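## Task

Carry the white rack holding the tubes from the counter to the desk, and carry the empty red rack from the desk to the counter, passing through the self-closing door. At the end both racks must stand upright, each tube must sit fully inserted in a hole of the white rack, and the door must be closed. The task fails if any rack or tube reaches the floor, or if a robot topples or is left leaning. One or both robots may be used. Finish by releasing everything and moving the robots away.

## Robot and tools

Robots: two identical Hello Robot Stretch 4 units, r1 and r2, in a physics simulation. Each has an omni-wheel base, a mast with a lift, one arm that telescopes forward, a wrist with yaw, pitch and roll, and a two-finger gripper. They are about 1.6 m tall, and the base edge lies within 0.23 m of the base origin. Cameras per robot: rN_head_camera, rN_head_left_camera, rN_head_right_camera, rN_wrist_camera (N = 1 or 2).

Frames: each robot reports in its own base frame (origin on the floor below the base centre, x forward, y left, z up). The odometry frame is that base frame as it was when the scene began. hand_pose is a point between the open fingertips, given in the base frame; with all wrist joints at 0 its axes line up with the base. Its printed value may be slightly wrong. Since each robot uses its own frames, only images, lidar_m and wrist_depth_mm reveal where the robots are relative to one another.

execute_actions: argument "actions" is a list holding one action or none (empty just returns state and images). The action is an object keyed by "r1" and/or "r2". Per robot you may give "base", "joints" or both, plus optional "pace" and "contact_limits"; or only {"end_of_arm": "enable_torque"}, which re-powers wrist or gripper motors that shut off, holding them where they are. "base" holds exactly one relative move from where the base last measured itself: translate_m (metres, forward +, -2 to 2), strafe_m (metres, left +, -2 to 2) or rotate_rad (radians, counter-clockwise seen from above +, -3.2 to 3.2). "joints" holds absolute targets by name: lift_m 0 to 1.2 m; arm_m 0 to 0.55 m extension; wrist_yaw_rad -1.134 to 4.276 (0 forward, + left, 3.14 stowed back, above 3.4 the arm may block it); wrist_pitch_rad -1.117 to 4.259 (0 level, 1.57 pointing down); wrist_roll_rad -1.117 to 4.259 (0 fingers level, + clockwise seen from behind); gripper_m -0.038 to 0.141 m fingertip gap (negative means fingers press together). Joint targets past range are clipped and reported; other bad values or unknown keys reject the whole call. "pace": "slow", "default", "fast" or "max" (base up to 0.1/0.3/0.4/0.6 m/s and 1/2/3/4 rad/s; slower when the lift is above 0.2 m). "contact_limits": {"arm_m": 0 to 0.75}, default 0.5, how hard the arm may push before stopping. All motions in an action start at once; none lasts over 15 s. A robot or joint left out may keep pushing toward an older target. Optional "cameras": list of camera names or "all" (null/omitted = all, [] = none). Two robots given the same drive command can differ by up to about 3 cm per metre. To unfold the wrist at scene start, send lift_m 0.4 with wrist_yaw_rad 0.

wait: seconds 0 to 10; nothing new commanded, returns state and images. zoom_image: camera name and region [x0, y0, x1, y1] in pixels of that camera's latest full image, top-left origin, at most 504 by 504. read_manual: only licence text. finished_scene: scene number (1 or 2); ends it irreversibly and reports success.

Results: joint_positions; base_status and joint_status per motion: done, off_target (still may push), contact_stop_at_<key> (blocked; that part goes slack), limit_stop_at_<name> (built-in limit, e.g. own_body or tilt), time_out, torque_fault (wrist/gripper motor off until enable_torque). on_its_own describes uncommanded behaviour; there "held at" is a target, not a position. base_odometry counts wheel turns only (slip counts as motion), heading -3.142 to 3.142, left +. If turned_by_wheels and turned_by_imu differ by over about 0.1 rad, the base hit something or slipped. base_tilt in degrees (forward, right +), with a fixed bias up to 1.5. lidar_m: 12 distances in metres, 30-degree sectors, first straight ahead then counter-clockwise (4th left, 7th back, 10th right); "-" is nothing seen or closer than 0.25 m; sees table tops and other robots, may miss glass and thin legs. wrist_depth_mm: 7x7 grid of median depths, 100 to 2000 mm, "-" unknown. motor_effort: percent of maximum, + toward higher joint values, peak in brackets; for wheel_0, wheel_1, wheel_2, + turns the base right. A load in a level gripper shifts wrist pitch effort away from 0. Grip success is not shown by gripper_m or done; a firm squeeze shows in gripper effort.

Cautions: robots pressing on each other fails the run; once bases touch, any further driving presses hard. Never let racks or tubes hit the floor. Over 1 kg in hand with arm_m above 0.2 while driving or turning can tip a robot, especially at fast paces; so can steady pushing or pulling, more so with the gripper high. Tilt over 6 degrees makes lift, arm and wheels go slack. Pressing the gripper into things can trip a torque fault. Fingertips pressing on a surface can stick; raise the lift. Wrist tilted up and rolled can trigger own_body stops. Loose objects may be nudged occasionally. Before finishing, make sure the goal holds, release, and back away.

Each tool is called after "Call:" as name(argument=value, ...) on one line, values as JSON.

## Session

Call:
execute_actions(actions=[{"r1":{"joints":{"lift_m":0.9,"wrist_yaw_rad":0,"gripper_m":0.14,"wrist_pitch_rad":0.6}},"r2":{"joints":{"lift_m":0.9,"wrist_yaw_rad":0,"gripper_m":0.14,"wrist_pitch_rad":0.6}}}])

Scene clock: 3.30 s.
r1.base_odometry: x=+0.000 y=+0.000 heading=+0.000 (m, m, rad; r1's odometry frame)
r1.turned_by_wheels: +0.000 (rad since the last result)
r1.turned_by_imu: -0.001 (rad since the last result)
r1.base_tilt: forward=-0.7 right=+0.2 (deg)
r1.lidar_m: 0.76 0.65 0.63 0.74 1.05 1.04 1.22 1.35 1.34 1.53 0.91 0.89
r1.base_status: not commanded
r1.joint_positions: lift_m=+0.900 arm_m=-0.001 wrist_yaw_rad=+0.000 wrist_pitch_rad=+0.602 wrist_roll_rad=-0.005 gripper_m=+0.140
r1.joint_status: all done
r1.motor_effort: lift_m=+24(26) arm_m=+0(0) wrist_yaw_rad=-1(8) wrist_pitch_rad=-6(6) wrist_roll_rad=+0(0) gripper_m=-2(4) wheel_0=+0(0) wheel_1=+0(0) wheel_2=+0(0) (%)
r1.hand_pose: x=+0.4073 y=-0.0873 z=+0.9145 quat_wxyz=(+0.955, -0.002, +0.296, +0.001) (m; r1's base frame)
r1.wrist_depth_mm: 436 504 615 759 1008 1537 1921 / 459 539 640 820 1098 1366 1366 / 480 559 691 878 917 917 931 / 504 603 750 960 1308 741 699 / 530 627 809 1042 1537 1537 1618 / 564 213 842 1182 1308 917 1430 / 585 661 842 152 1182 1160 1205
r2.base_odometry: x=+0.000 y=+0.000 heading=+0.000 (m, m, rad; r2's odometry frame)
r2.turned_by_wheels: +0.000 (rad since the last result)
r2.turned_by_imu: -0.001 (rad since the last result)
r2.base_tilt: forward=+0.5 right=-0.9 (deg)
r2.lidar_m: 1.09 1.90 1.94 2.31 2.11 1.22 0.74 0.63 0.61 0.75 0.90 0.91
r2.base_status: not commanded
r2.joint_positions: lift_m=+0.156 arm_m=+0.002 wrist_yaw_rad=+2.845 wrist_pitch_rad=+0.336 wrist_roll_rad=+0.009 gripper_m=+0.140
r2.joint_status: lift_m limit_stop_at_own_body (moved +0.013 of +0.757); wrist_yaw_rad limit_stop_at_own_body (moved -0.319 of -3.164); wrist_pitch_rad limit_stop_at_own_body (moved +0.322 of +0.586); the others done
r2.on_its_own: wrist_yaw_rad is held at +2.845, not at your +0.000, since a limit_stop_at_own_body; wrist_pitch_rad is held at +0.334, not at your +0.600, since a limit_stop_at_own_body; lift_m is slack since a limit_stop_at_own_body (your +0.900 is given up); arm_m is slack since a limit_stop_at_own_body
r2.motor_effort: lift_m=+18(24) arm_m=+0(1) wrist_yaw_rad=-1(5) wrist_pitch_rad=-5(8) wrist_roll_rad=+1(1) gripper_m=-1(7) wheel_0=+0(0) wheel_1=+0(0) wheel_2=+0(0) (%)
r2.hand_pose: x=-0.0623 y=+0.1633 z=+0.2391 quat_wxyz=(+0.147, -0.165, +0.029, +0.975) (m; r2's base frame)
r2.wrist_depth_mm: 148 246 1008 1430 - 1863 1661 / 654 809 1060 1430 - 1863 1756 / 707 854 1118 1499 - - 1708 / 723 866 1060 1281 1255 1229 1255 / 707 820 831 831 831 809 798 / 249 239 230 274 615 207 591 / 203 198 209 117 488 480 488
pictures: r1_head_camera, r1_head_left_camera, r1_head_right_camera, r1_wrist_camera, r2_head_camera, r2_head_left_camera, r2_head_right_camera, r2_wrist_camera
Images, in order (width x height): r1_head_camera 420x560, r1_head_left_camera 420x672, r1_head_right_camera 420x672, r1_wrist_camera 616x392, r2_head_camera 420x560, r2_head_left_camera 420x672, r2_head_right_camera 420x672, r2_wrist_camera 616x392.

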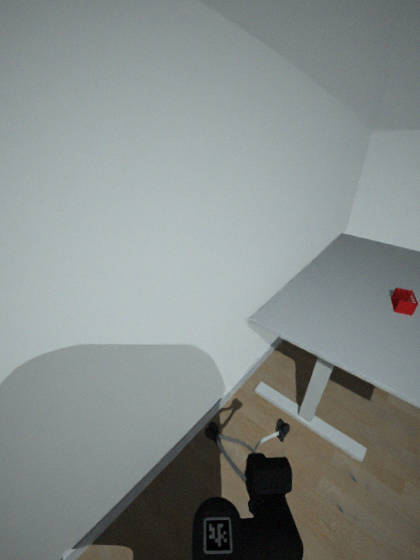

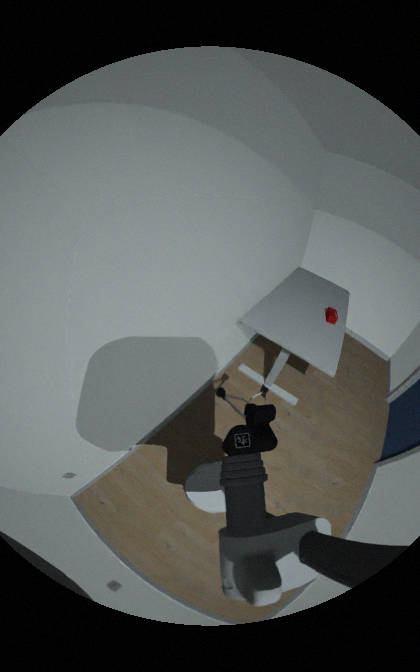

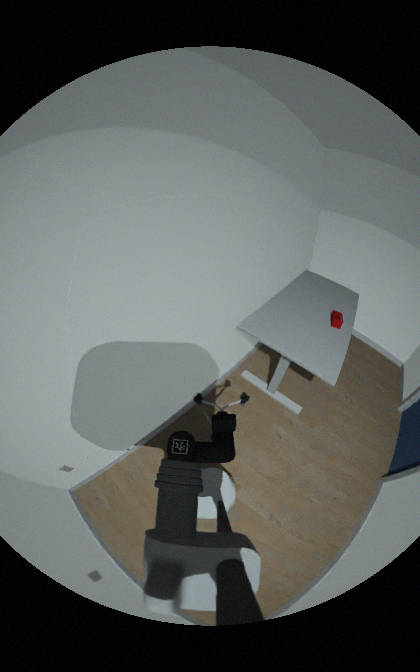

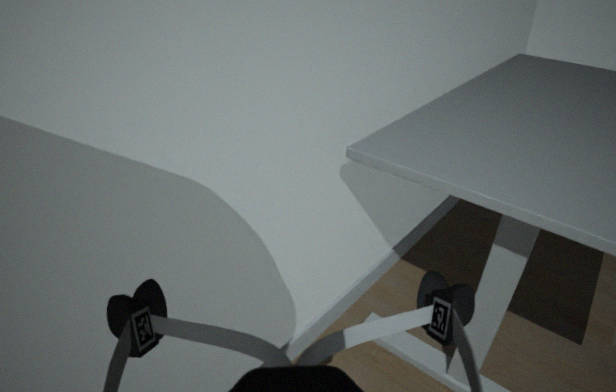

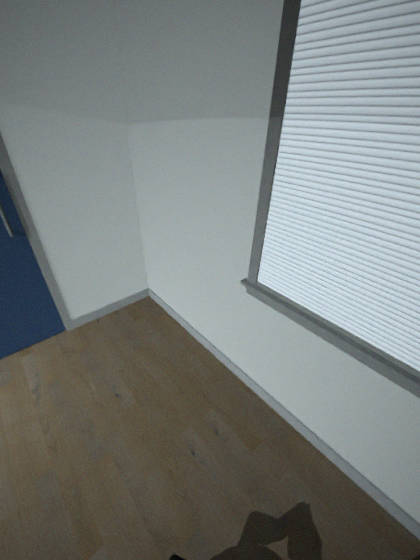

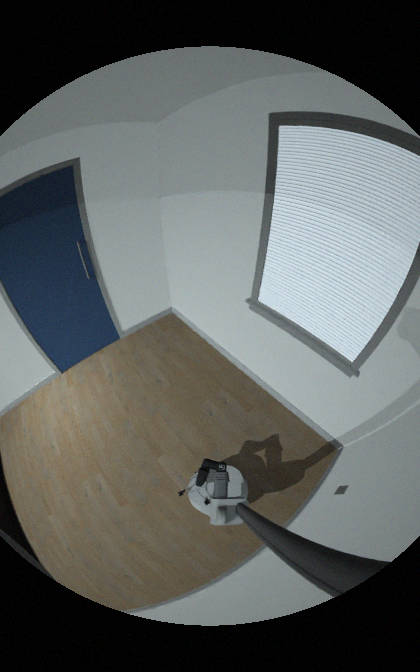

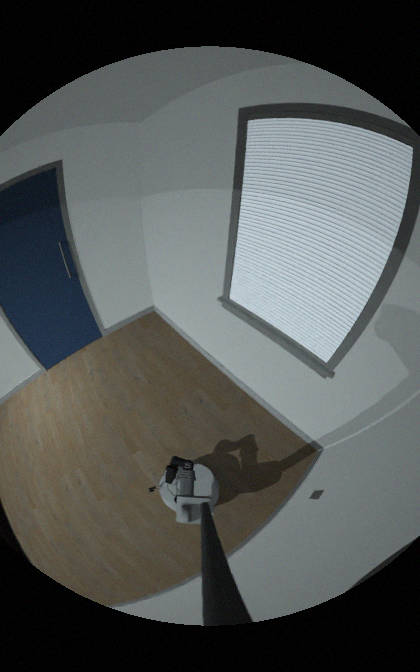

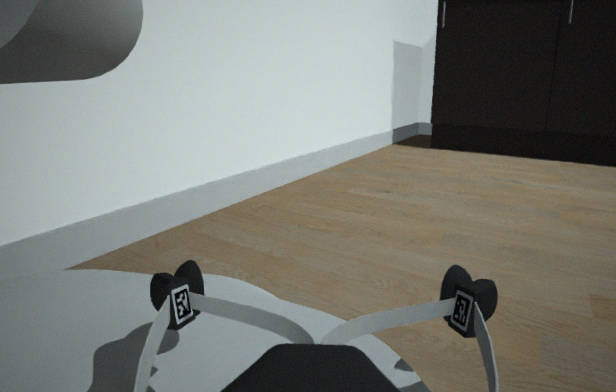

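Call:
execute_actions(actions=[{"r1":{"base":{"rotate_rad":-0.7}},"r2":{"base":{"rotate_rad":2.3},"joints":{"lift_m":1.05,"wrist_pitch_rad":0}}}], cameras=[])

Call:
execute_actions(actions=[{"r1":{"base":{"strafe_m":-0.65}},"r2":{"base":{"translate_m":0.8},"joints":{"wrist_yaw_rad":0,"wrist_pitch_rad":0.3}}}], cameras=["r1_head_camera","r1_wrist_camera","r2_head_camera","r2_wrist_camera","r2_head_left_camera"])

Scene clock: 11.13 s.
r1.base_odometry: x=+0.000 y=+0.000 heading=-0.699 (m, m, rad; r1's odometry frame)
r1.turned_by_wheels: -0.699 (rad since the last result)
r1.turned_by_imu: -0.711 (rad since the last result)
r1.base_tilt: forward=-0.7 right=+0.2 (deg)
r1.lidar_m: 0.89 0.87 0.67 0.62 0.68 0.99 1.04 1.09 1.39 1.35 1.43 2.17
r1.base_status: done
r1.joint_positions: lift_m=+0.900 arm_m=-0.001 wrist_yaw_rad=+0.000 wrist_pitch_rad=+0.602 wrist_roll_rad=-0.005 gripper_m=+0.140
r1.joint_status: not commanded
r1.motor_effort: lift_m=+23(23) arm_m=-1(0) wrist_yaw_rad=+0(1) wrist_pitch_rad=-6(6) wrist_roll_rad=+0(0) gripper_m=-1(2) wheel_0=+3(5) wheel_1=+1(4) wheel_2=+2(4) (%)
r1.hand_pose: x=+0.4072 y=-0.0874 z=+0.9145 quat_wxyz=(+0.955, -0.002, +0.296, +0.001) (m; r1's base frame)
r1.wrist_depth_mm: 991 1430 - - - - 1921 / 1008 1308 1308 1205 - - 1921 / 917 931 917 931 - - 1921 / 917 1281 931 1863 1983 - 1921 / 1025 1464 1618 1618 1661 1708 1661 / 1042 213 1336 1397 1308 1336 1397 / 1008 1160 1182 152 1229 1205 1229
r2.base_odometry: x=+0.000 y=+0.000 heading=+2.300 (m, m, rad; r2's odometry frame)
r2.turned_by_wheels: +2.300 (rad since the last result)
r2.turned_by_imu: +2.273 (rad since the last result)
r2.base_tilt: forward=+0.6 right=-1.0 (deg)
r2.lidar_m: 2.10 0.97 0.66 0.62 0.65 0.87 0.90 0.96 1.31 1.92 2.00 2.24
r2.base_status: done
r2.joint_positions: lift_m=+1.050 arm_m=+0.002 wrist_yaw_rad=+2.844 wrist_pitch_rad=+0.003 wrist_roll_rad=+0.009 gripper_m=+0.140
r2.joint_status: all done
r2.on_its_own: wrist_yaw_rad is held at +2.845, not at your +0.000, since a limit_stop_at_own_body; arm_m is slack since a limit_stop_at_own_body
r2.motor_effort: lift_m=+23(25) arm_m=+0(0) wrist_yaw_rad=+1(1) wrist_pitch_rad=-8(14) wrist_roll_rad=+1(1) gripper_m=+1(1) wheel_0=-1(7) wheel_1=+0(7) wheel_2=+0(9) (%)
r2.hand_pose: x=-0.0777 y=+0.1681 z=+1.2270 quat_wxyz=(+0.148, -0.001, +0.005, +0.989) (m; r2's base frame)
r2.wrist_depth_mm: 148 1025 1118 1182 1118 750 580 / 146 1025 1118 1182 1098 750 574 / 138 200 1098 1160 1078 741 580 / 146 248 1078 1205 1098 741 580 / 960 1025 1098 1160 1098 732 574 / 960 991 1078 1160 960 207 569 / 960 991 1060 117 991 723 569
pictures: none
No camera images: the call's "cameras" was empty. Leave "cameras" out to get every camera's image.

Scene clock: 15.30 s.
r1.base_odometry: x=-0.418 y=-0.497 heading=-0.699 (m, m, rad; r1's odometry frame)
r1.turned_by_wheels: +0.000 (rad since the last result)
r1.turned_by_imu: +0.000 (rad since the last result)
r1.base_tilt: forward=-0.7 right=+0.2 (deg)
r1.lidar_m: 1.57 1.00 1.31 1.29 1.38 1.13 1.09 0.96 0.72 0.67 0.73 1.09
r1.base_status: done
r1.joint_positions: lift_m=+0.900 arm_m=-0.001 wrist_yaw_rad=+0.000 wrist_pitch_rad=+0.602 wrist_roll_rad=-0.005 gripper_m=+0.140
r1.joint_status: not commanded
r1.motor_effort: lift_m=+23(23) arm_m=+0(0) wrist_yaw_rad=+0(0) wrist_pitch_rad=-5(6) wrist_roll_rad=+0(0) gripper_m=+0(2) wheel_0=+0(9) wheel_1=+2(10) wheel_2=+1(1) (%)
r1.hand_pose: x=+0.4072 y=-0.0874 z=+0.9145 quat_wxyz=(+0.955, -0.002, +0.296, +0.001) (m; r1's base frame)
r1.wrist_depth_mm: 1863 - - - - 1464 1098 / 1336 1336 - - - 1537 1098 / 917 - - - - 1661 1118 / 1863 - - - - 1661 1118 / 1661 1618 1576 1661 1618 1537 1060 / 1397 213 1397 1366 1308 1281 1098 / 1160 1138 1182 151 1205 1205 960
r2.base_odometry: x=-0.533 y=+0.597 heading=+2.300 (m, m, rad; r2's odometry frame)
r2.turned_by_wheels: +0.000 (rad since the last result)
r2.turned_by_imu: -0.002 (rad since the last result)
r2.base_tilt: forward=+0.6 right=-0.8 (deg)
r2.lidar_m: 1.31 1.00 0.71 0.65 0.67 0.93 1.74 1.77 2.04 1.90 1.99 1.40
r2.base_status: done
r2.joint_positions: lift_m=+1.050 arm_m=+0.002 wrist_yaw_rad=+0.000 wrist_pitch_rad=+0.302 wrist_roll_rad=+0.009 gripper_m=+0.140
r2.joint_status: all done
r2.on_its_own: arm_m is slack since a limit_stop_at_own_body
r2.motor_effort: lift_m=+21(22) arm_m=+0(0) wrist_yaw_rad=+1(7) wrist_pitch_rad=-6(5) wrist_roll_rad=+1(1) gripper_m=-1(1) wheel_0=+1(6) wheel_1=+1(5) wheel_2=+0(11) (%)
r2.hand_pose: x=+0.4480 y=-0.0874 z=+1.1420 quat_wxyz=(+0.989, +0.004, +0.151, -0.001) (m; r2's base frame)
r2.wrist_depth_mm: 1042 1537 1661 1708 1661 1618 1618 / 1078 1537 1756 1708 1708 1708 1708 / 1060 1537 1808 1756 1808 1756 1808 / 1078 1430 1336 1336 1308 1308 1336 / 1060 1464 1229 1255 1255 1229 1255 / 1060 1366 1281 1308 1281 208 1336 / 1042 1397 1336 117 1366 1366 1336
pictures: r1_head_camera, r1_wrist_camera, r2_head_camera, r2_head_left_camera, r2_wrist_camera
Images, in order (width x height): r1_head_camera 420x560, r1_wrist_camera 616x392, r2_head_camera 420x560, r2_head_left_camera 420x672, r2_wrist_camera 616x392.

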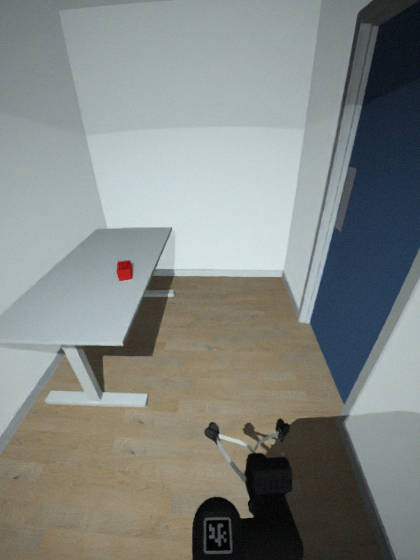

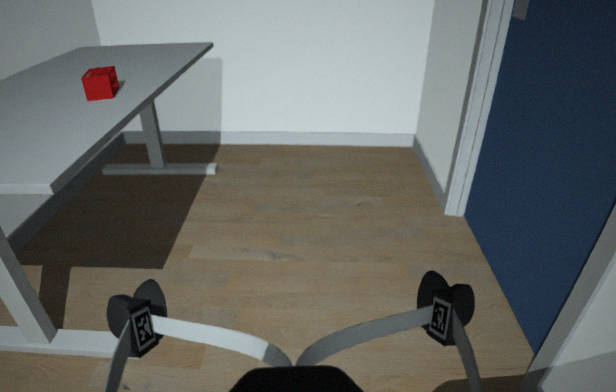

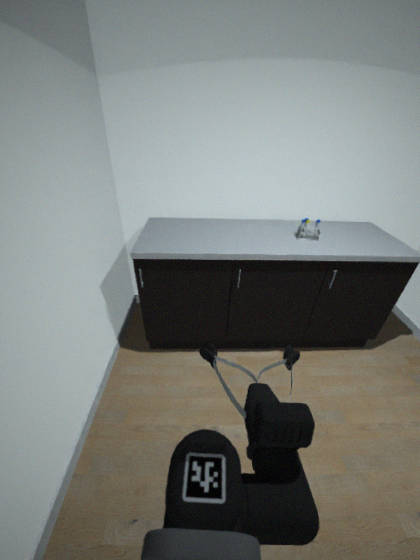

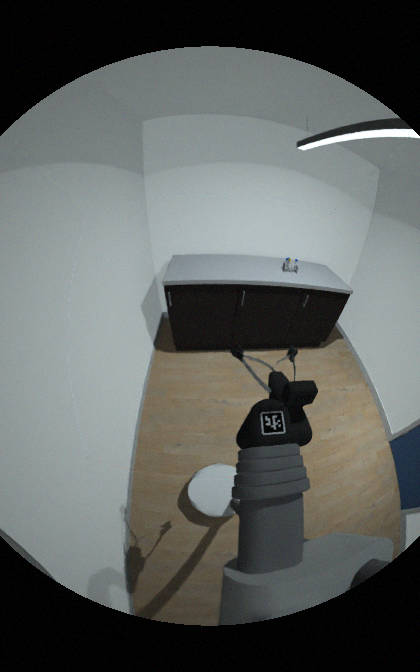

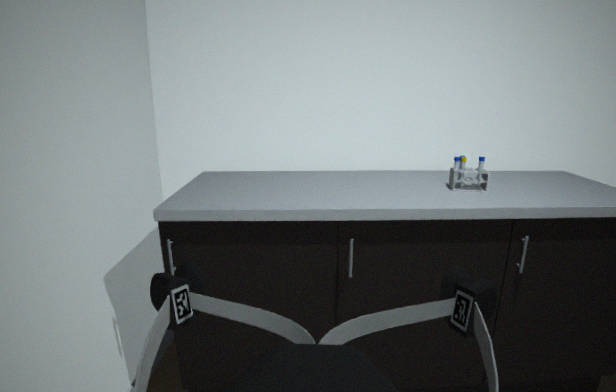

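Call:
execute_actions(actions=[{"r1":{"base":{"translate_m":0.8}},"r2":{"base":{"translate_m":0.85},"joints":{"wrist_pitch_rad":0.6}}}], cameras=["r2_head_camera"])

Call:
execute_actions(actions=[{"r1":{"base":{"rotate_rad":1.1},"joints":{"wrist_yaw_rad":-1.1,"arm_m":0.35}},"r2":{"base":{"rotate_rad":-0.4},"joints":{"wrist_yaw_rad":-1.13,"arm_m":0.45}}}], cameras=["r1_head_camera","r1_wrist_camera","r2_head_camera","r2_wrist_camera"])

Scene clock: 25.70 s.
r1.base_odometry: x=+0.194 y=-1.012 heading=-0.699 (m, m, rad; r1's odometry frame)
r1.turned_by_wheels: +0.000 (rad since the last result)
r1.turned_by_imu: -0.003 (rad since the last result)
r1.base_tilt: forward=-0.7 right=+0.2 (deg)
r1.lidar_m: 1.42 0.56 0.40 0.42 1.34 1.91 1.89 1.02 0.77 0.74 0.88 1.28
r1.base_status: done
r1.joint_positions: lift_m=+0.900 arm_m=-0.001 wrist_yaw_rad=+0.000 wrist_pitch_rad=+0.602 wrist_roll_rad=-0.005 gripper_m=+0.140
r1.joint_status: not commanded
r1.motor_effort: lift_m=+23(23) arm_m=+0(0) wrist_yaw_rad=+0(0) wrist_pitch_rad=-5(5) wrist_roll_rad=+0(0) gripper_m=-2(0) wheel_0=+3(6) wheel_1=+0(4) wheel_2=+0(10) (%)
r1.hand_pose: x=+0.4072 y=-0.0874 z=+0.9145 quat_wxyz=(+0.955, -0.002, +0.296, +0.001) (m; r1's base frame)
r1.wrist_depth_mm: 1499 1537 1499 1499 1537 1464 1042 / 1537 1537 1661 1618 1576 1576 1060 / 917 1756 1756 1756 1756 1576 1060 / 768 1983 1808 1808 1921 1576 1060 / 1537 1618 1661 1708 1661 1499 1042 / 1366 214 1397 1397 1308 1308 1060 / 1182 1138 1182 151 1160 1182 1138
r2.base_odometry: x=-1.100 y=+1.230 heading=+2.300 (m, m, rad; r2's odometry frame)
r2.turned_by_wheels: +0.000 (rad since the last result)
r2.turned_by_imu: -0.003 (rad since the last result)
r2.base_tilt: forward=+0.6 right=-0.9 (deg)
r2.lidar_m: 0.46 0.49 0.63 0.69 0.72 0.95 2.38 2.67 2.00 1.87 0.75 0.47
r2.base_status: done
r2.joint_positions: lift_m=+1.050 arm_m=+0.002 wrist_yaw_rad=+0.000 wrist_pitch_rad=+0.602 wrist_roll_rad=+0.009 gripper_m=+0.140
r2.joint_status: all done
r2.on_its_own: arm_m is slack since a limit_stop_at_own_body
r2.motor_effort: lift_m=+21(21) arm_m=+0(0) wrist_yaw_rad=+0(1) wrist_pitch_rad=-6(7) wrist_roll_rad=+1(1) gripper_m=+0(0) wheel_0=+0(6) wheel_1=+0(7) wheel_2=+0(8) (%)
r2.hand_pose: x=+0.4103 y=-0.0874 z=+1.0646 quat_wxyz=(+0.955, +0.004, +0.296, -0.001) (m; r2's base frame)
r2.wrist_depth_mm: 866 842 866 854 842 831 831 / 904 917 904 904 904 904 904 / 991 831 809 809 788 798 788 / 627 615 621 609 603 591 597 / 496 496 488 492 480 480 473 / 407 394 387 407 404 207 397 / 459 449 445 117 449 452 462
pictures: r2_head_camera
Images, in order (width x height): r2_head_camera 420x560.

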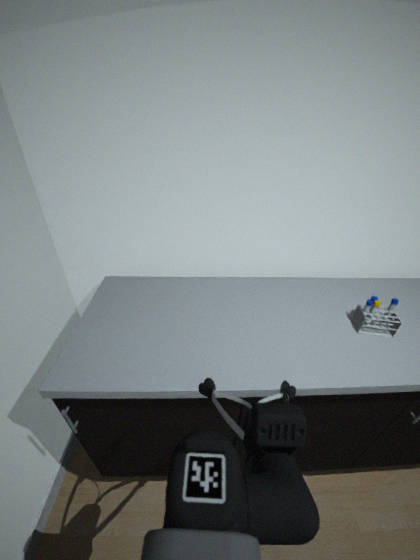

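Scene clock: 28.10 s.
r1.base_odometry: x=+0.194 y=-1.012 heading=+0.401 (m, m, rad; r1's odometry frame)
r1.turned_by_wheels: +1.100 (rad since the last result)
r1.turned_by_imu: +1.115 (rad since the last result)
r1.base_tilt: forward=-0.7 right=+0.2 (deg)
r1.lidar_m: 0.43 0.54 1.35 1.92 1.88 0.96 0.76 0.73 0.88 1.28 1.20 0.56
r1.base_status: done
r1.joint_positions: lift_m=+0.900 arm_m=+0.349 wrist_yaw_rad=-1.100 wrist_pitch_rad=+0.602 wrist_roll_rad=-0.005 gripper_m=+0.140
r1.joint_status: all done
r1.motor_effort: lift_m=+22(23) arm_m=+6(7) wrist_yaw_rad=-1(4) wrist_pitch_rad=-8(5) wrist_roll_rad=+0(0) gripper_m=-4(2) wheel_0=-2(8) wheel_1=+2(6) wheel_2=+1(7) (%)
r1.hand_pose: x=+0.5499 y=-0.2516 z=+0.9146 quat_wxyz=(+0.815, +0.153, +0.254, -0.498) (m; r1's base frame)
r1.wrist_depth_mm: 1182 1430 1464 1430 1464 1397 1397 / 1182 1499 1537 1537 1537 1576 1537 / 917 917 917 1708 1708 1708 1661 / 699 699 699 1863 1808 1808 1708 / 559 517 564 1618 1661 1756 1576 / 462 215 473 1397 1281 1308 1366 / 402 392 399 151 1205 1205 1205
r2.base_odometry: x=-1.100 y=+1.230 heading=+1.900 (m, m, rad; r2's odometry frame)
r2.turned_by_wheels: -0.400 (rad since the last result)
r2.turned_by_imu: -0.396 (rad since the last result)
r2.base_tilt: forward=+0.5 right=-0.8 (deg)
r2.lidar_m: 0.48 0.47 0.50 0.70 0.70 0.76 1.11 2.57 2.51 1.92 1.86 0.68
r2.base_status: done
r2.joint_positions: lift_m=+1.050 arm_m=+0.449 wrist_yaw_rad=-1.130 wrist_pitch_rad=+0.602 wrist_roll_rad=+0.009 gripper_m=+0.140
r2.joint_status: all done
r2.motor_effort: lift_m=+21(21) arm_m=+6(8) wrist_yaw_rad=+1(9) wrist_pitch_rad=-5(5) wrist_roll_rad=+1(1) gripper_m=-1(1) wheel_0=+1(5) wheel_1=+2(5) wheel_2=+2(4) (%)
r2.hand_pose: x=+0.6423 y=-0.2524 z=+1.0645 quat_wxyz=(+0.806, +0.162, +0.248, -0.512) (m; r2's base frame)
r2.wrist_depth_mm: 854 1229 1499 1464 1430 1397 1366 / 866 1138 1576 1576 1576 1537 1499 / 842 820 809 931 1708 1661 1618 / 615 615 609 1863 1863 1863 1808 / 368 452 488 1708 1921 1921 1863 / 384 394 382 621 1537 206 1537 / 353 345 362 117 1397 1308 1336
pictures: r1_head_camera, r1_wrist_camera, r2_head_camera, r2_wrist_camera
Images, in order (width x height): r1_head_camera 420x560, r1_wrist_camera 616x392, r2_head_camera 420x560, r2_wrist_camera 616x392.

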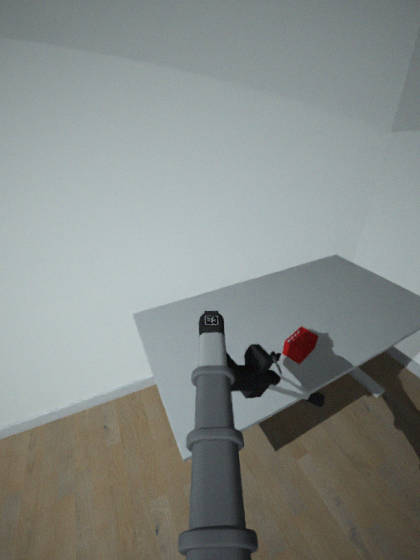

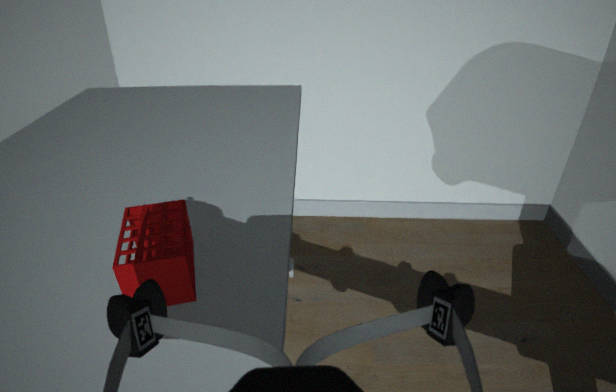

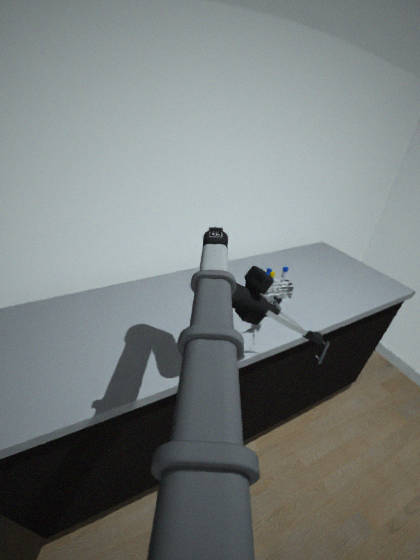

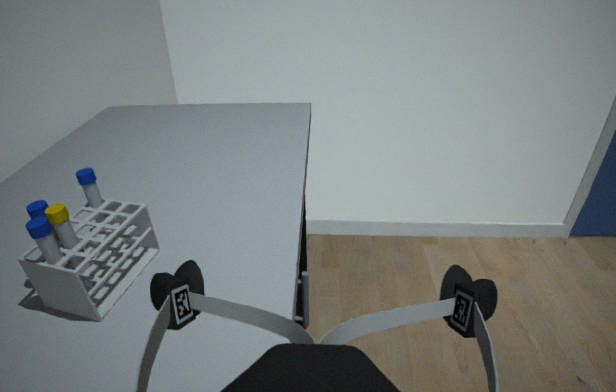

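Call:
execute_actions(actions=[{"r1":{"base":{"strafe_m":0.04},"joints":{"wrist_yaw_rad":-0.75,"arm_m":0.395}},"r2":{"base":{"rotate_rad":0.4},"joints":{"arm_m":0.0,"lift_m":1.15}}}], cameras=["r1_wrist_camera"])

Call:
execute_actions(actions=[{"r1":{"joints":{"lift_m":0.8}},"r2":{"base":{"strafe_m":-1.0},"joints":{"wrist_yaw_rad":1.26}}}], cameras=["r1_wrist_camera"])

Call:
execute_actions(actions=[{"r2":{"joints":{"arm_m":0.36,"lift_m":1.05}}}], cameras=["r2_head_camera","r2_wrist_camera"])

Scene clock: 43.73 s.
r1.base_odometry: x=+0.178 y=-0.975 heading=+0.401 (m, m, rad; r1's odometry frame)
r1.turned_by_wheels: +0.000 (rad since the last result)
r1.turned_by_imu: -0.002 (rad since the last result)
r1.base_tilt: forward=-0.7 right=+0.1 (deg)
r1.lidar_m: 0.42 0.74 1.33 1.88 1.85 0.99 0.78 0.75 0.91 1.32 1.18 0.54
r1.base_status: done
r1.joint_positions: lift_m=+0.900 arm_m=+0.394 wrist_yaw_rad=-0.750 wrist_pitch_rad=+0.602 wrist_roll_rad=-0.005 gripper_m=+0.140
r1.joint_status: all done
r1.motor_effort: lift_m=+22(22) arm_m=+6(7) wrist_yaw_rad=+1(3) wrist_pitch_rad=-6(6) wrist_roll_rad=+0(0) gripper_m=-1(0) wheel_0=-2(10) wheel_1=-1(7) wheel_2=+0(1) (%)
r1.hand_pose: x=+0.6792 y=-0.2261 z=+0.9146 quat_wxyz=(+0.889, +0.106, +0.277, -0.349) (m; r1's base frame)
r1.wrist_depth_mm: 732 917 1255 1576 1430 1336 1255 / 759 931 1182 1336 1499 1430 1336 / 788 904 917 904 904 1499 1397 / 691 683 691 699 699 1576 1499 / 559 564 569 544 569 1618 1618 / 459 213 473 459 442 1366 1397 / 402 392 399 152 407 1205 1205
r2.base_odometry: x=-1.100 y=+1.230 heading=+2.300 (m, m, rad; r2's odometry frame)
r2.turned_by_wheels: +0.399 (rad since the last result)
r2.turned_by_imu: +0.394 (rad since the last result)
r2.base_tilt: forward=+0.5 right=-0.8 (deg)
r2.lidar_m: 0.46 0.48 0.65 0.70 0.72 0.97 2.39 2.67 1.99 1.88 0.76 0.51
r2.base_status: done
r2.joint_positions: lift_m=+1.150 arm_m=+0.003 wrist_yaw_rad=-1.130 wrist_pitch_rad=+0.602 wrist_roll_rad=+0.009 gripper_m=+0.140
r2.joint_status: all done
joint sent to its limit — the command would take r2.arm_m past its lower limit, so that joint was sent only as far as its limit.
r2.motor_effort: lift_m=+22(23) arm_m=-6(6) wrist_yaw_rad=-1(0) wrist_pitch_rad=-5(6) wrist_roll_rad=+1(1) gripper_m=-1(1) wheel_0=-2(5) wheel_1=-3(7) wheel_2=-2(3) (%)
r2.hand_pose: x=+0.1958 y=-0.2524 z=+1.1645 quat_wxyz=(+0.806, +0.162, +0.248, -0.513) (m; r2's base frame)
r2.wrist_depth_mm: 917 1118 1464 1863 1708 1499 1397 / 946 1160 1464 1921 1808 1618 1464 / 960 1078 1078 1118 1921 1708 1618 / 809 798 809 1098 - 1921 1708 / 647 654 707 1205 1983 1983 1863 / 535 530 699 1281 1708 207 1661 / 466 496 809 117 1464 1430 1430
pictures: r1_wrist_camera
Images, in order (width x height): r1_wrist_camera 616x392.

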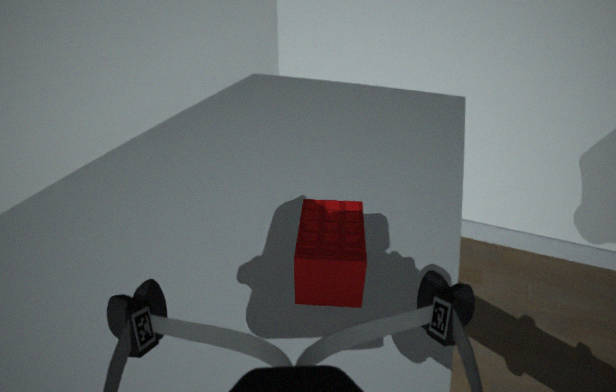

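Scene clock: 48.40 s.
r1.base_odometry: x=+0.178 y=-0.975 heading=+0.401 (m, m, rad; r1's odometry frame)
r1.turned_by_wheels: +0.000 (rad since the last result)
r1.turned_by_imu: -0.001 (rad since the last result)
r1.base_tilt: forward=-0.7 right=+0.2 (deg)
r1.lidar_m: 0.42 0.74 1.34 1.88 1.85 0.99 0.77 0.75 0.92 1.32 1.21 0.53
r1.base_status: not commanded
r1.joint_positions: lift_m=+0.800 arm_m=+0.394 wrist_yaw_rad=-0.750 wrist_pitch_rad=+0.602 wrist_roll_rad=-0.005 gripper_m=+0.140
r1.joint_status: all done
r1.motor_effort: lift_m=+14(20) arm_m=+6(6) wrist_yaw_rad=+1(1) wrist_pitch_rad=-6(6) wrist_roll_rad=+0(0) gripper_m=-2(1) wheel_0=-2(2) wheel_1=-1(1) wheel_2=+0(0) (%)
r1.hand_pose: x=+0.6792 y=-0.2261 z=+0.8152 quat_wxyz=(+0.889, +0.106, +0.277, -0.349) (m; r1's base frame)
r1.wrist_depth_mm: 732 904 1255 1537 1464 1366 1281 / 750 891 946 960 991 1397 1308 / 668 676 668 621 668 1430 1397 / 504 512 508 402 488 1499 1499 / 404 410 407 410 410 1430 1499 / 340 214 345 347 325 1182 1255 / 293 286 291 151 296 1060 1138
r2.base_odometry: x=-0.354 y=+1.896 heading=+2.300 (m, m, rad; r2's odometry frame)
r2.turned_by_wheels: +0.000 (rad since the last result)
r2.turned_by_imu: +0.000 (rad since the last result)
r2.base_tilt: forward=+0.5 right=-0.9 (deg)
r2.lidar_m: 0.54 0.55 0.73 1.68 1.76 2.31 2.53 1.35 0.94 0.88 0.90 0.60
r2.base_status: done
r2.joint_positions: lift_m=+1.150 arm_m=+0.003 wrist_yaw_rad=+1.260 wrist_pitch_rad=+0.602 wrist_roll_rad=+0.009 gripper_m=+0.140
r2.joint_status: all done
r2.motor_effort: lift_m=+22(22) arm_m=-6(6) wrist_yaw_rad=+1(2) wrist_pitch_rad=-6(5) wrist_roll_rad=+0(1) gripper_m=+1(1) wheel_0=+1(9) wheel_1=+0(11) wheel_2=+0(2) (%)
r2.hand_pose: x=+0.3294 y=+0.1996 z=+1.1645 quat_wxyz=(+0.773, -0.171, +0.242, +0.562) (m; r2's base frame)
r2.wrist_depth_mm: 1366 1430 1576 1661 1661 1182 917 / 1430 1537 1708 1756 1576 1205 946 / 1537 1708 1756 1138 1060 1060 946 / 1708 1808 1921 1205 778 778 699 / 1863 1983 1921 1397 661 627 580 / 1708 1618 1618 1366 597 207 517 / 1499 1499 1499 117 683 459 449
pictures: r1_wrist_camera
Images, in order (width x height): r1_wrist_camera 616x392.

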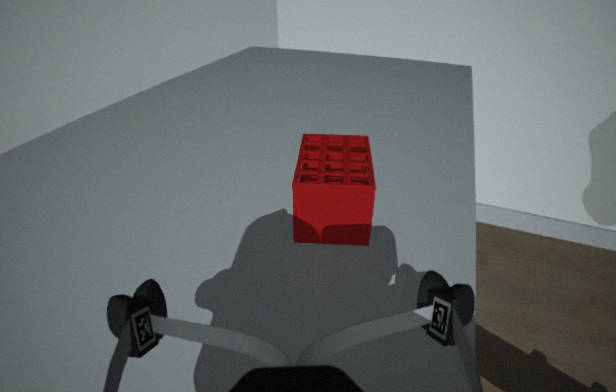

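Scene clock: 50.57 s.
r1.base_odometry: x=+0.178 y=-0.975 heading=+0.401 (m, m, rad; r1's odometry frame)
r1.turned_by_wheels: +0.000 (rad since the last result)
r1.turned_by_imu: +0.000 (rad since the last result)
r1.base_tilt: forward=-0.7 right=+0.1 (deg)
r1.lidar_m: 0.41 0.72 1.33 1.88 1.85 0.99 0.78 0.75 0.92 1.29 1.20 0.53
r1.base_status: not commanded
r1.joint_positions: lift_m=+0.800 arm_m=+0.394 wrist_yaw_rad=-0.750 wrist_pitch_rad=+0.602 wrist_roll_rad=-0.005 gripper_m=+0.140
r1.joint_status: not commanded
r1.motor_effort: lift_m=+14(15) arm_m=+6(6) wrist_yaw_rad=+1(1) wrist_pitch_rad=-6(6) wrist_roll_rad=+0(0) gripper_m=-3(3) wheel_0=-2(2) wheel_1=+0(1) wheel_2=+0(0) (%)
r1.hand_pose: x=+0.6792 y=-0.2261 z=+0.8152 quat_wxyz=(+0.889, +0.106, +0.277, -0.349) (m; r1's base frame)
r1.wrist_depth_mm: 732 917 1255 1499 1430 1397 1229 / 750 891 960 946 976 1397 1308 / 668 654 661 615 661 1397 1397 / 504 504 508 402 484 1576 1464 / 404 407 413 413 410 1397 1537 / 338 214 343 343 324 1160 1281 / 294 286 290 151 298 1060 1118
r2.base_odometry: x=-0.354 y=+1.896 heading=+2.300 (m, m, rad; r2's odometry frame)
r2.turned_by_wheels: +0.000 (rad since the last result)
r2.turned_by_imu: +0.000 (rad since the last result)
r2.base_tilt: forward=+0.6 right=-0.9 (deg)
r2.lidar_m: 0.53 0.56 0.72 1.68 1.73 2.31 2.53 1.35 0.94 0.87 0.90 0.58
r2.base_status: not commanded
r2.joint_positions: lift_m=+1.050 arm_m=+0.359 wrist_yaw_rad=+1.260 wrist_pitch_rad=+0.602 wrist_roll_rad=+0.009 gripper_m=+0.140
r2.joint_status: all done
r2.motor_effort: lift_m=+12(20) arm_m=+6(9) wrist_yaw_rad=+2(2) wrist_pitch_rad=-6(6) wrist_roll_rad=+0(1) gripper_m=+0(0) wheel_0=+1(1) wheel_1=+0(1) wheel_2=-1(0) (%)
r2.hand_pose: x=+0.6858 y=+0.1996 z=+1.0653 quat_wxyz=(+0.773, -0.171, +0.242, +0.562) (m; r2's base frame)
r2.wrist_depth_mm: 1336 1430 1576 1618 1042 707 564 / 1430 1576 1229 1182 1060 741 585 / 1576 1618 820 798 798 741 603 / 1708 1808 615 609 452 591 585 / 1808 1921 492 473 402 477 473 / 1576 1537 384 410 404 207 392 / 1336 1308 357 117 353 340 342
pictures: r2_head_camera, r2_wrist_camera
Images, in order (width x height): r2_head_camera 420x560, r2_wrist_camera 616x392.

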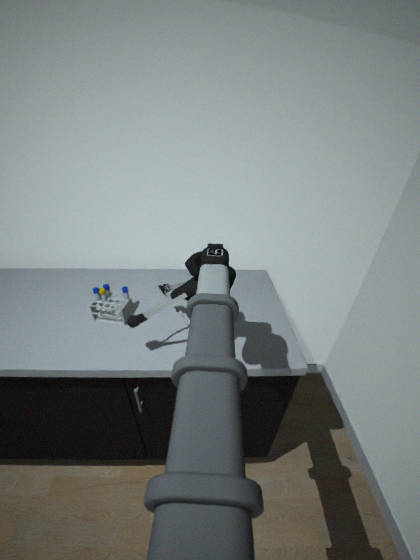

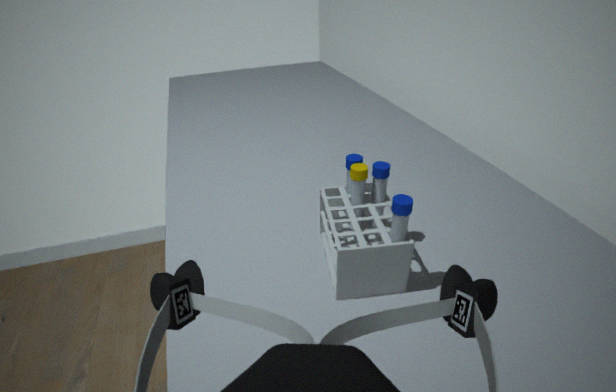

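Call:
execute_actions(actions=[{"r1":{"base":{"strafe_m":-0.026},"joints":{"lift_m":0.735,"arm_m":0.37}},"r2":{"base":{"strafe_m":-0.05},"joints":{"wrist_yaw_rad":1.42,"arm_m":0.47}}}], cameras=["r1_wrist_camera","r2_wrist_camera"])

Call:
execute_actions(actions=[{"r1":{"base":{"strafe_m":-0.068},"joints":{"arm_m":0.443},"pace":"slow"},"r2":{"joints":{"lift_m":0.93}}}], cameras=["r1_wrist_camera","r2_wrist_camera"])

Scene clock: 57.53 s.
r1.base_odometry: x=+0.189 y=-0.999 heading=+0.401 (m, m, rad; r1's odometry frame)
r1.turned_by_wheels: +0.000 (rad since the last result)
r1.turned_by_imu: -0.001 (rad since the last result)
r1.base_tilt: forward=-0.7 right=+0.2 (deg)
r1.lidar_m: 0.42 0.59 1.33 1.90 1.88 0.99 0.77 0.74 0.92 1.30 1.20 0.54
r1.base_status: done
r1.joint_positions: lift_m=+0.735 arm_m=+0.371 wrist_yaw_rad=-0.750 wrist_pitch_rad=+0.602 wrist_roll_rad=-0.005 gripper_m=+0.140
r1.joint_status: all done
r1.motor_effort: lift_m=+14(13) arm_m=-5(7) wrist_yaw_rad=+1(1) wrist_pitch_rad=-7(6) wrist_roll_rad=+0(0) gripper_m=-2(2) wheel_0=-3(8) wheel_1=+2(7) wheel_2=+0(3) (%)
r1.hand_pose: x=+0.6563 y=-0.2261 z=+0.7502 quat_wxyz=(+0.889, +0.106, +0.277, -0.349) (m; r1's base frame)
r1.wrist_depth_mm: 750 960 1160 1308 1366 1308 1255 / 732 732 723 723 741 1366 1308 / 508 504 500 359 504 1499 1366 / 384 382 384 373 387 1618 1499 / 307 306 310 314 312 1397 1430 / 257 213 260 262 246 1160 1160 / 223 216 220 151 224 991 1042
r2.base_odometry: x=-0.316 y=+1.930 heading=+2.300 (m, m, rad; r2's odometry frame)
r2.turned_by_wheels: +0.000 (rad since the last result)
r2.turned_by_imu: -0.001 (rad since the last result)
r2.base_tilt: forward=+0.6 right=-0.9 (deg)
r2.lidar_m: 0.53 0.56 0.72 1.73 1.79 2.39 2.55 1.25 0.90 0.83 0.87 0.59
r2.base_status: done
r2.joint_positions: lift_m=+1.050 arm_m=+0.469 wrist_yaw_rad=+1.420 wrist_pitch_rad=+0.602 wrist_roll_rad=+0.009 gripper_m=+0.140
r2.joint_status: all done
r2.motor_effort: lift_m=+12(12) arm_m=+6(5) wrist_yaw_rad=+0(3) wrist_pitch_rad=-6(5) wrist_roll_rad=+0(0) gripper_m=+1(1) wheel_0=+0(8) wheel_1=-1(9) wheel_2=-1(1) (%)
r2.hand_pose: x=+0.7620 y=+0.2219 z=+1.0653 quat_wxyz=(+0.725, -0.190, +0.228, +0.621) (m; r2's base frame)
r2.wrist_depth_mm: 1499 1537 1576 1661 1229 723 549 / 1618 1618 1397 1205 1078 741 559 / 1756 1808 820 798 798 732 574 / 1863 1983 615 496 603 597 569 / 1863 1863 492 407 480 480 473 / 1618 424 384 410 404 208 394 / 1366 353 359 117 351 340 343
pictures: r1_wrist_camera, r2_wrist_camera
Images, in order (width x height): r1_wrist_camera 616x392, r2_wrist_camera 616x392.

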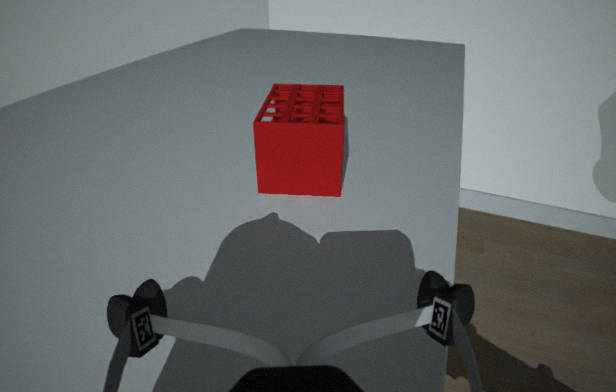

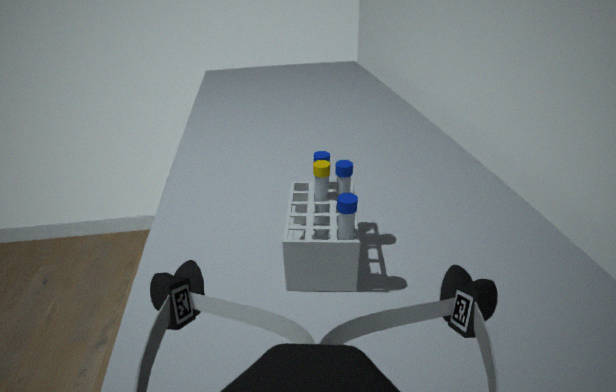

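Scene clock: 59.53 s.
r1.base_odometry: x=+0.215 y=-1.062 heading=+0.401 (m, m, rad; r1's odometry frame)
r1.turned_by_wheels: +0.000 (rad since the last result)
r1.turned_by_imu: +0.000 (rad since the last result)
r1.base_tilt: forward=-0.8 right=+0.1 (deg)
r1.lidar_m: 0.44 0.44 1.38 1.96 1.94 0.95 0.73 0.72 0.87 1.21 1.27 0.58
r1.base_status: done
r1.joint_positions: lift_m=+0.735 arm_m=+0.442 wrist_yaw_rad=-0.750 wrist_pitch_rad=+0.602 wrist_roll_rad=-0.005 gripper_m=+0.140
r1.joint_status: all done
r1.motor_effort: lift_m=+14(14) arm_m=+6(7) wrist_yaw_rad=+1(1) wrist_pitch_rad=-6(5) wrist_roll_rad=+0(0) gripper_m=-2(0) wheel_0=+3(6) wheel_1=-1(3) wheel_2=+0(0) (%)
r1.hand_pose: x=+0.7272 y=-0.2261 z=+0.7502 quat_wxyz=(+0.889, +0.106, +0.277, -0.349) (m; r1's base frame)
r1.wrist_depth_mm: 723 891 1138 1281 1308 1229 1160 / 715 732 732 732 732 1255 1205 / 508 500 504 366 504 574 1281 / 382 384 368 273 387 427 1366 / 310 310 300 290 314 324 1430 / 257 213 262 262 245 251 1182 / 223 216 220 152 224 229 1042
r2.base_odometry: x=-0.316 y=+1.930 heading=+2.300 (m, m, rad; r2's odometry frame)
r2.turned_by_wheels: +0.000 (rad since the last result)
r2.turned_by_imu: +0.000 (rad since the last result)
r2.base_tilt: forward=+0.5 right=-0.9 (deg)
r2.lidar_m: 0.54 0.58 0.74 1.73 1.79 2.39 2.55 1.26 0.87 0.83 0.86 0.59
r2.base_status: not commanded
r2.joint_positions: lift_m=+0.930 arm_m=+0.469 wrist_yaw_rad=+1.420 wrist_pitch_rad=+0.602 wrist_roll_rad=+0.009 gripper_m=+0.140
r2.joint_status: all done
r2.motor_effort: lift_m=+13(12) arm_m=+6(6) wrist_yaw_rad=-1(1) wrist_pitch_rad=-5(5) wrist_roll_rad=+1(0) gripper_m=+0(1) wheel_0=+0(0) wheel_1=-1(1) wheel_2=-1(1) (%)
r2.hand_pose: x=+0.7620 y=+0.2219 z=+0.9453 quat_wxyz=(+0.725, -0.190, +0.228, +0.621) (m; r2's base frame)
r2.wrist_depth_mm: 1537 1537 1576 1430 1098 723 554 / 1618 1661 768 634 750 676 559 / 1756 1708 517 334 496 492 496 / 1921 392 384 349 375 375 370 / 1708 310 309 306 303 300 297 / 267 249 241 255 253 207 246 / 224 219 227 117 223 214 216
pictures: r1_wrist_camera, r2_wrist_camera
Images, in order (width x height): r1_wrist_camera 616x392, r2_wrist_camera 616x392.

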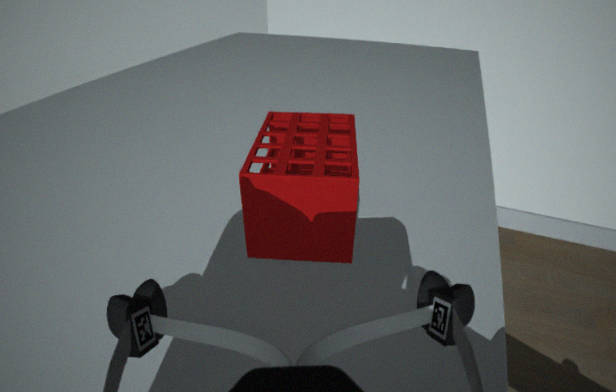

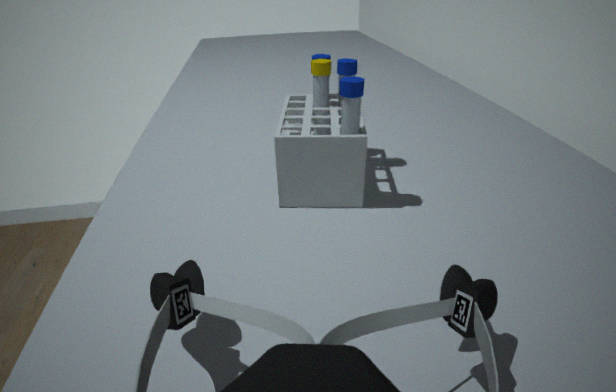

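Call:
execute_actions(actions=[{"r1":{"base":{"strafe_m":-0.08},"joints":{"arm_m":0.528},"pace":"slow"},"r2":{"base":{"strafe_m":0.185},"joints":{"arm_m":0.497},"pace":"slow"}}], cameras=["r1_wrist_camera","r2_wrist_camera"])

Scene clock: 65.57 s.
r1.base_odometry: x=+0.246 y=-1.136 heading=+0.401 (m, m, rad; r1's odometry frame)
r1.turned_by_wheels: +0.000 (rad since the last result)
r1.turned_by_imu: -0.001 (rad since the last result)
r1.base_tilt: forward=-0.7 right=+0.2 (deg)
r1.lidar_m: 0.48 0.45 1.40 2.02 1.93 0.90 0.71 0.67 0.83 1.15 1.39 0.60
r1.base_status: done
r1.joint_positions: lift_m=+0.735 arm_m=+0.527 wrist_yaw_rad=-0.750 wrist_pitch_rad=+0.602 wrist_roll_rad=-0.005 gripper_m=+0.140
r1.joint_status: all done
r1.motor_effort: lift_m=+14(14) arm_m=+6(5) wrist_yaw_rad=+1(0) wrist_pitch_rad=-6(6) wrist_roll_rad=+0(0) gripper_m=-2(1) wheel_0=+3(7) wheel_1=+0(5) wheel_2=+0(3) (%)
r1.hand_pose: x=+0.8122 y=-0.2261 z=+0.7502 quat_wxyz=(+0.889, +0.106, +0.277, -0.349) (m; r1's base frame)
r1.wrist_depth_mm: 683 842 1098 1336 1281 1138 1078 / 683 741 715 723 723 831 1160 / 508 508 496 504 504 508 1205 / 384 382 366 267 384 387 1308 / 306 309 297 213 298 310 1397 / 257 213 180 178 198 244 278 / 222 215 204 151 224 222 228
r2.base_odometry: x=-0.454 y=+1.807 heading=+2.300 (m, m, rad; r2's odometry frame)
r2.turned_by_wheels: +0.000 (rad since the last result)
r2.turned_by_imu: -0.002 (rad since the last result)
r2.base_tilt: forward=+0.6 right=-0.9 (deg)
r2.lidar_m: 0.51 0.54 0.72 1.54 1.61 2.13 2.56 1.57 1.08 1.01 1.05 0.58
r2.base_status: done
r2.joint_positions: lift_m=+0.930 arm_m=+0.496 wrist_yaw_rad=+1.420 wrist_pitch_rad=+0.602 wrist_roll_rad=+0.009 gripper_m=+0.140
r2.joint_status: all done
r2.motor_effort: lift_m=+12(12) arm_m=+6(7) wrist_yaw_rad=+1(1) wrist_pitch_rad=-5(5) wrist_roll_rad=+1(1) gripper_m=-1(1) wheel_0=-2(7) wheel_1=+3(3) wheel_2=+0(0) (%)
r2.hand_pose: x=+0.7890 y=+0.2220 z=+0.9453 quat_wxyz=(+0.725, -0.190, +0.228, +0.622) (m; r2's base frame)
r2.wrist_depth_mm: 1366 1366 1397 1430 1098 661 508 / 1430 1499 768 732 750 661 512 / 1576 554 512 445 469 496 504 / 1661 389 387 248 343 373 373 / 312 312 297 209 281 301 296 / 256 249 193 176 180 208 246 / 224 218 219 117 216 214 216
pictures: r1_wrist_camera, r2_wrist_camera
Images, in order (width x height): r1_wrist_camera 616x392, r2_wrist_camera 616x392.

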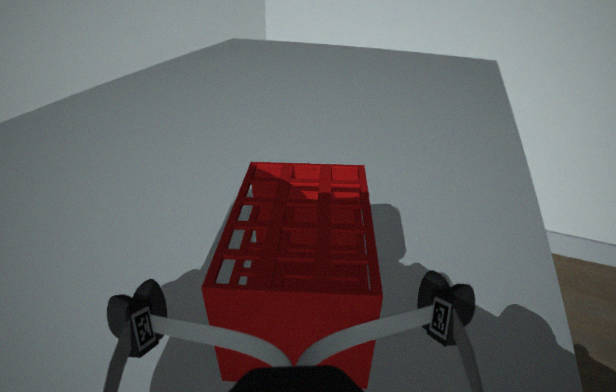

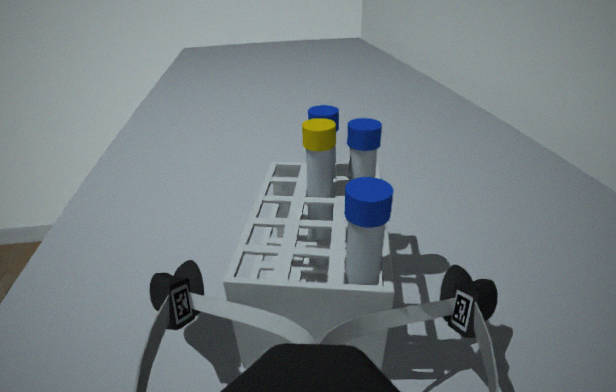

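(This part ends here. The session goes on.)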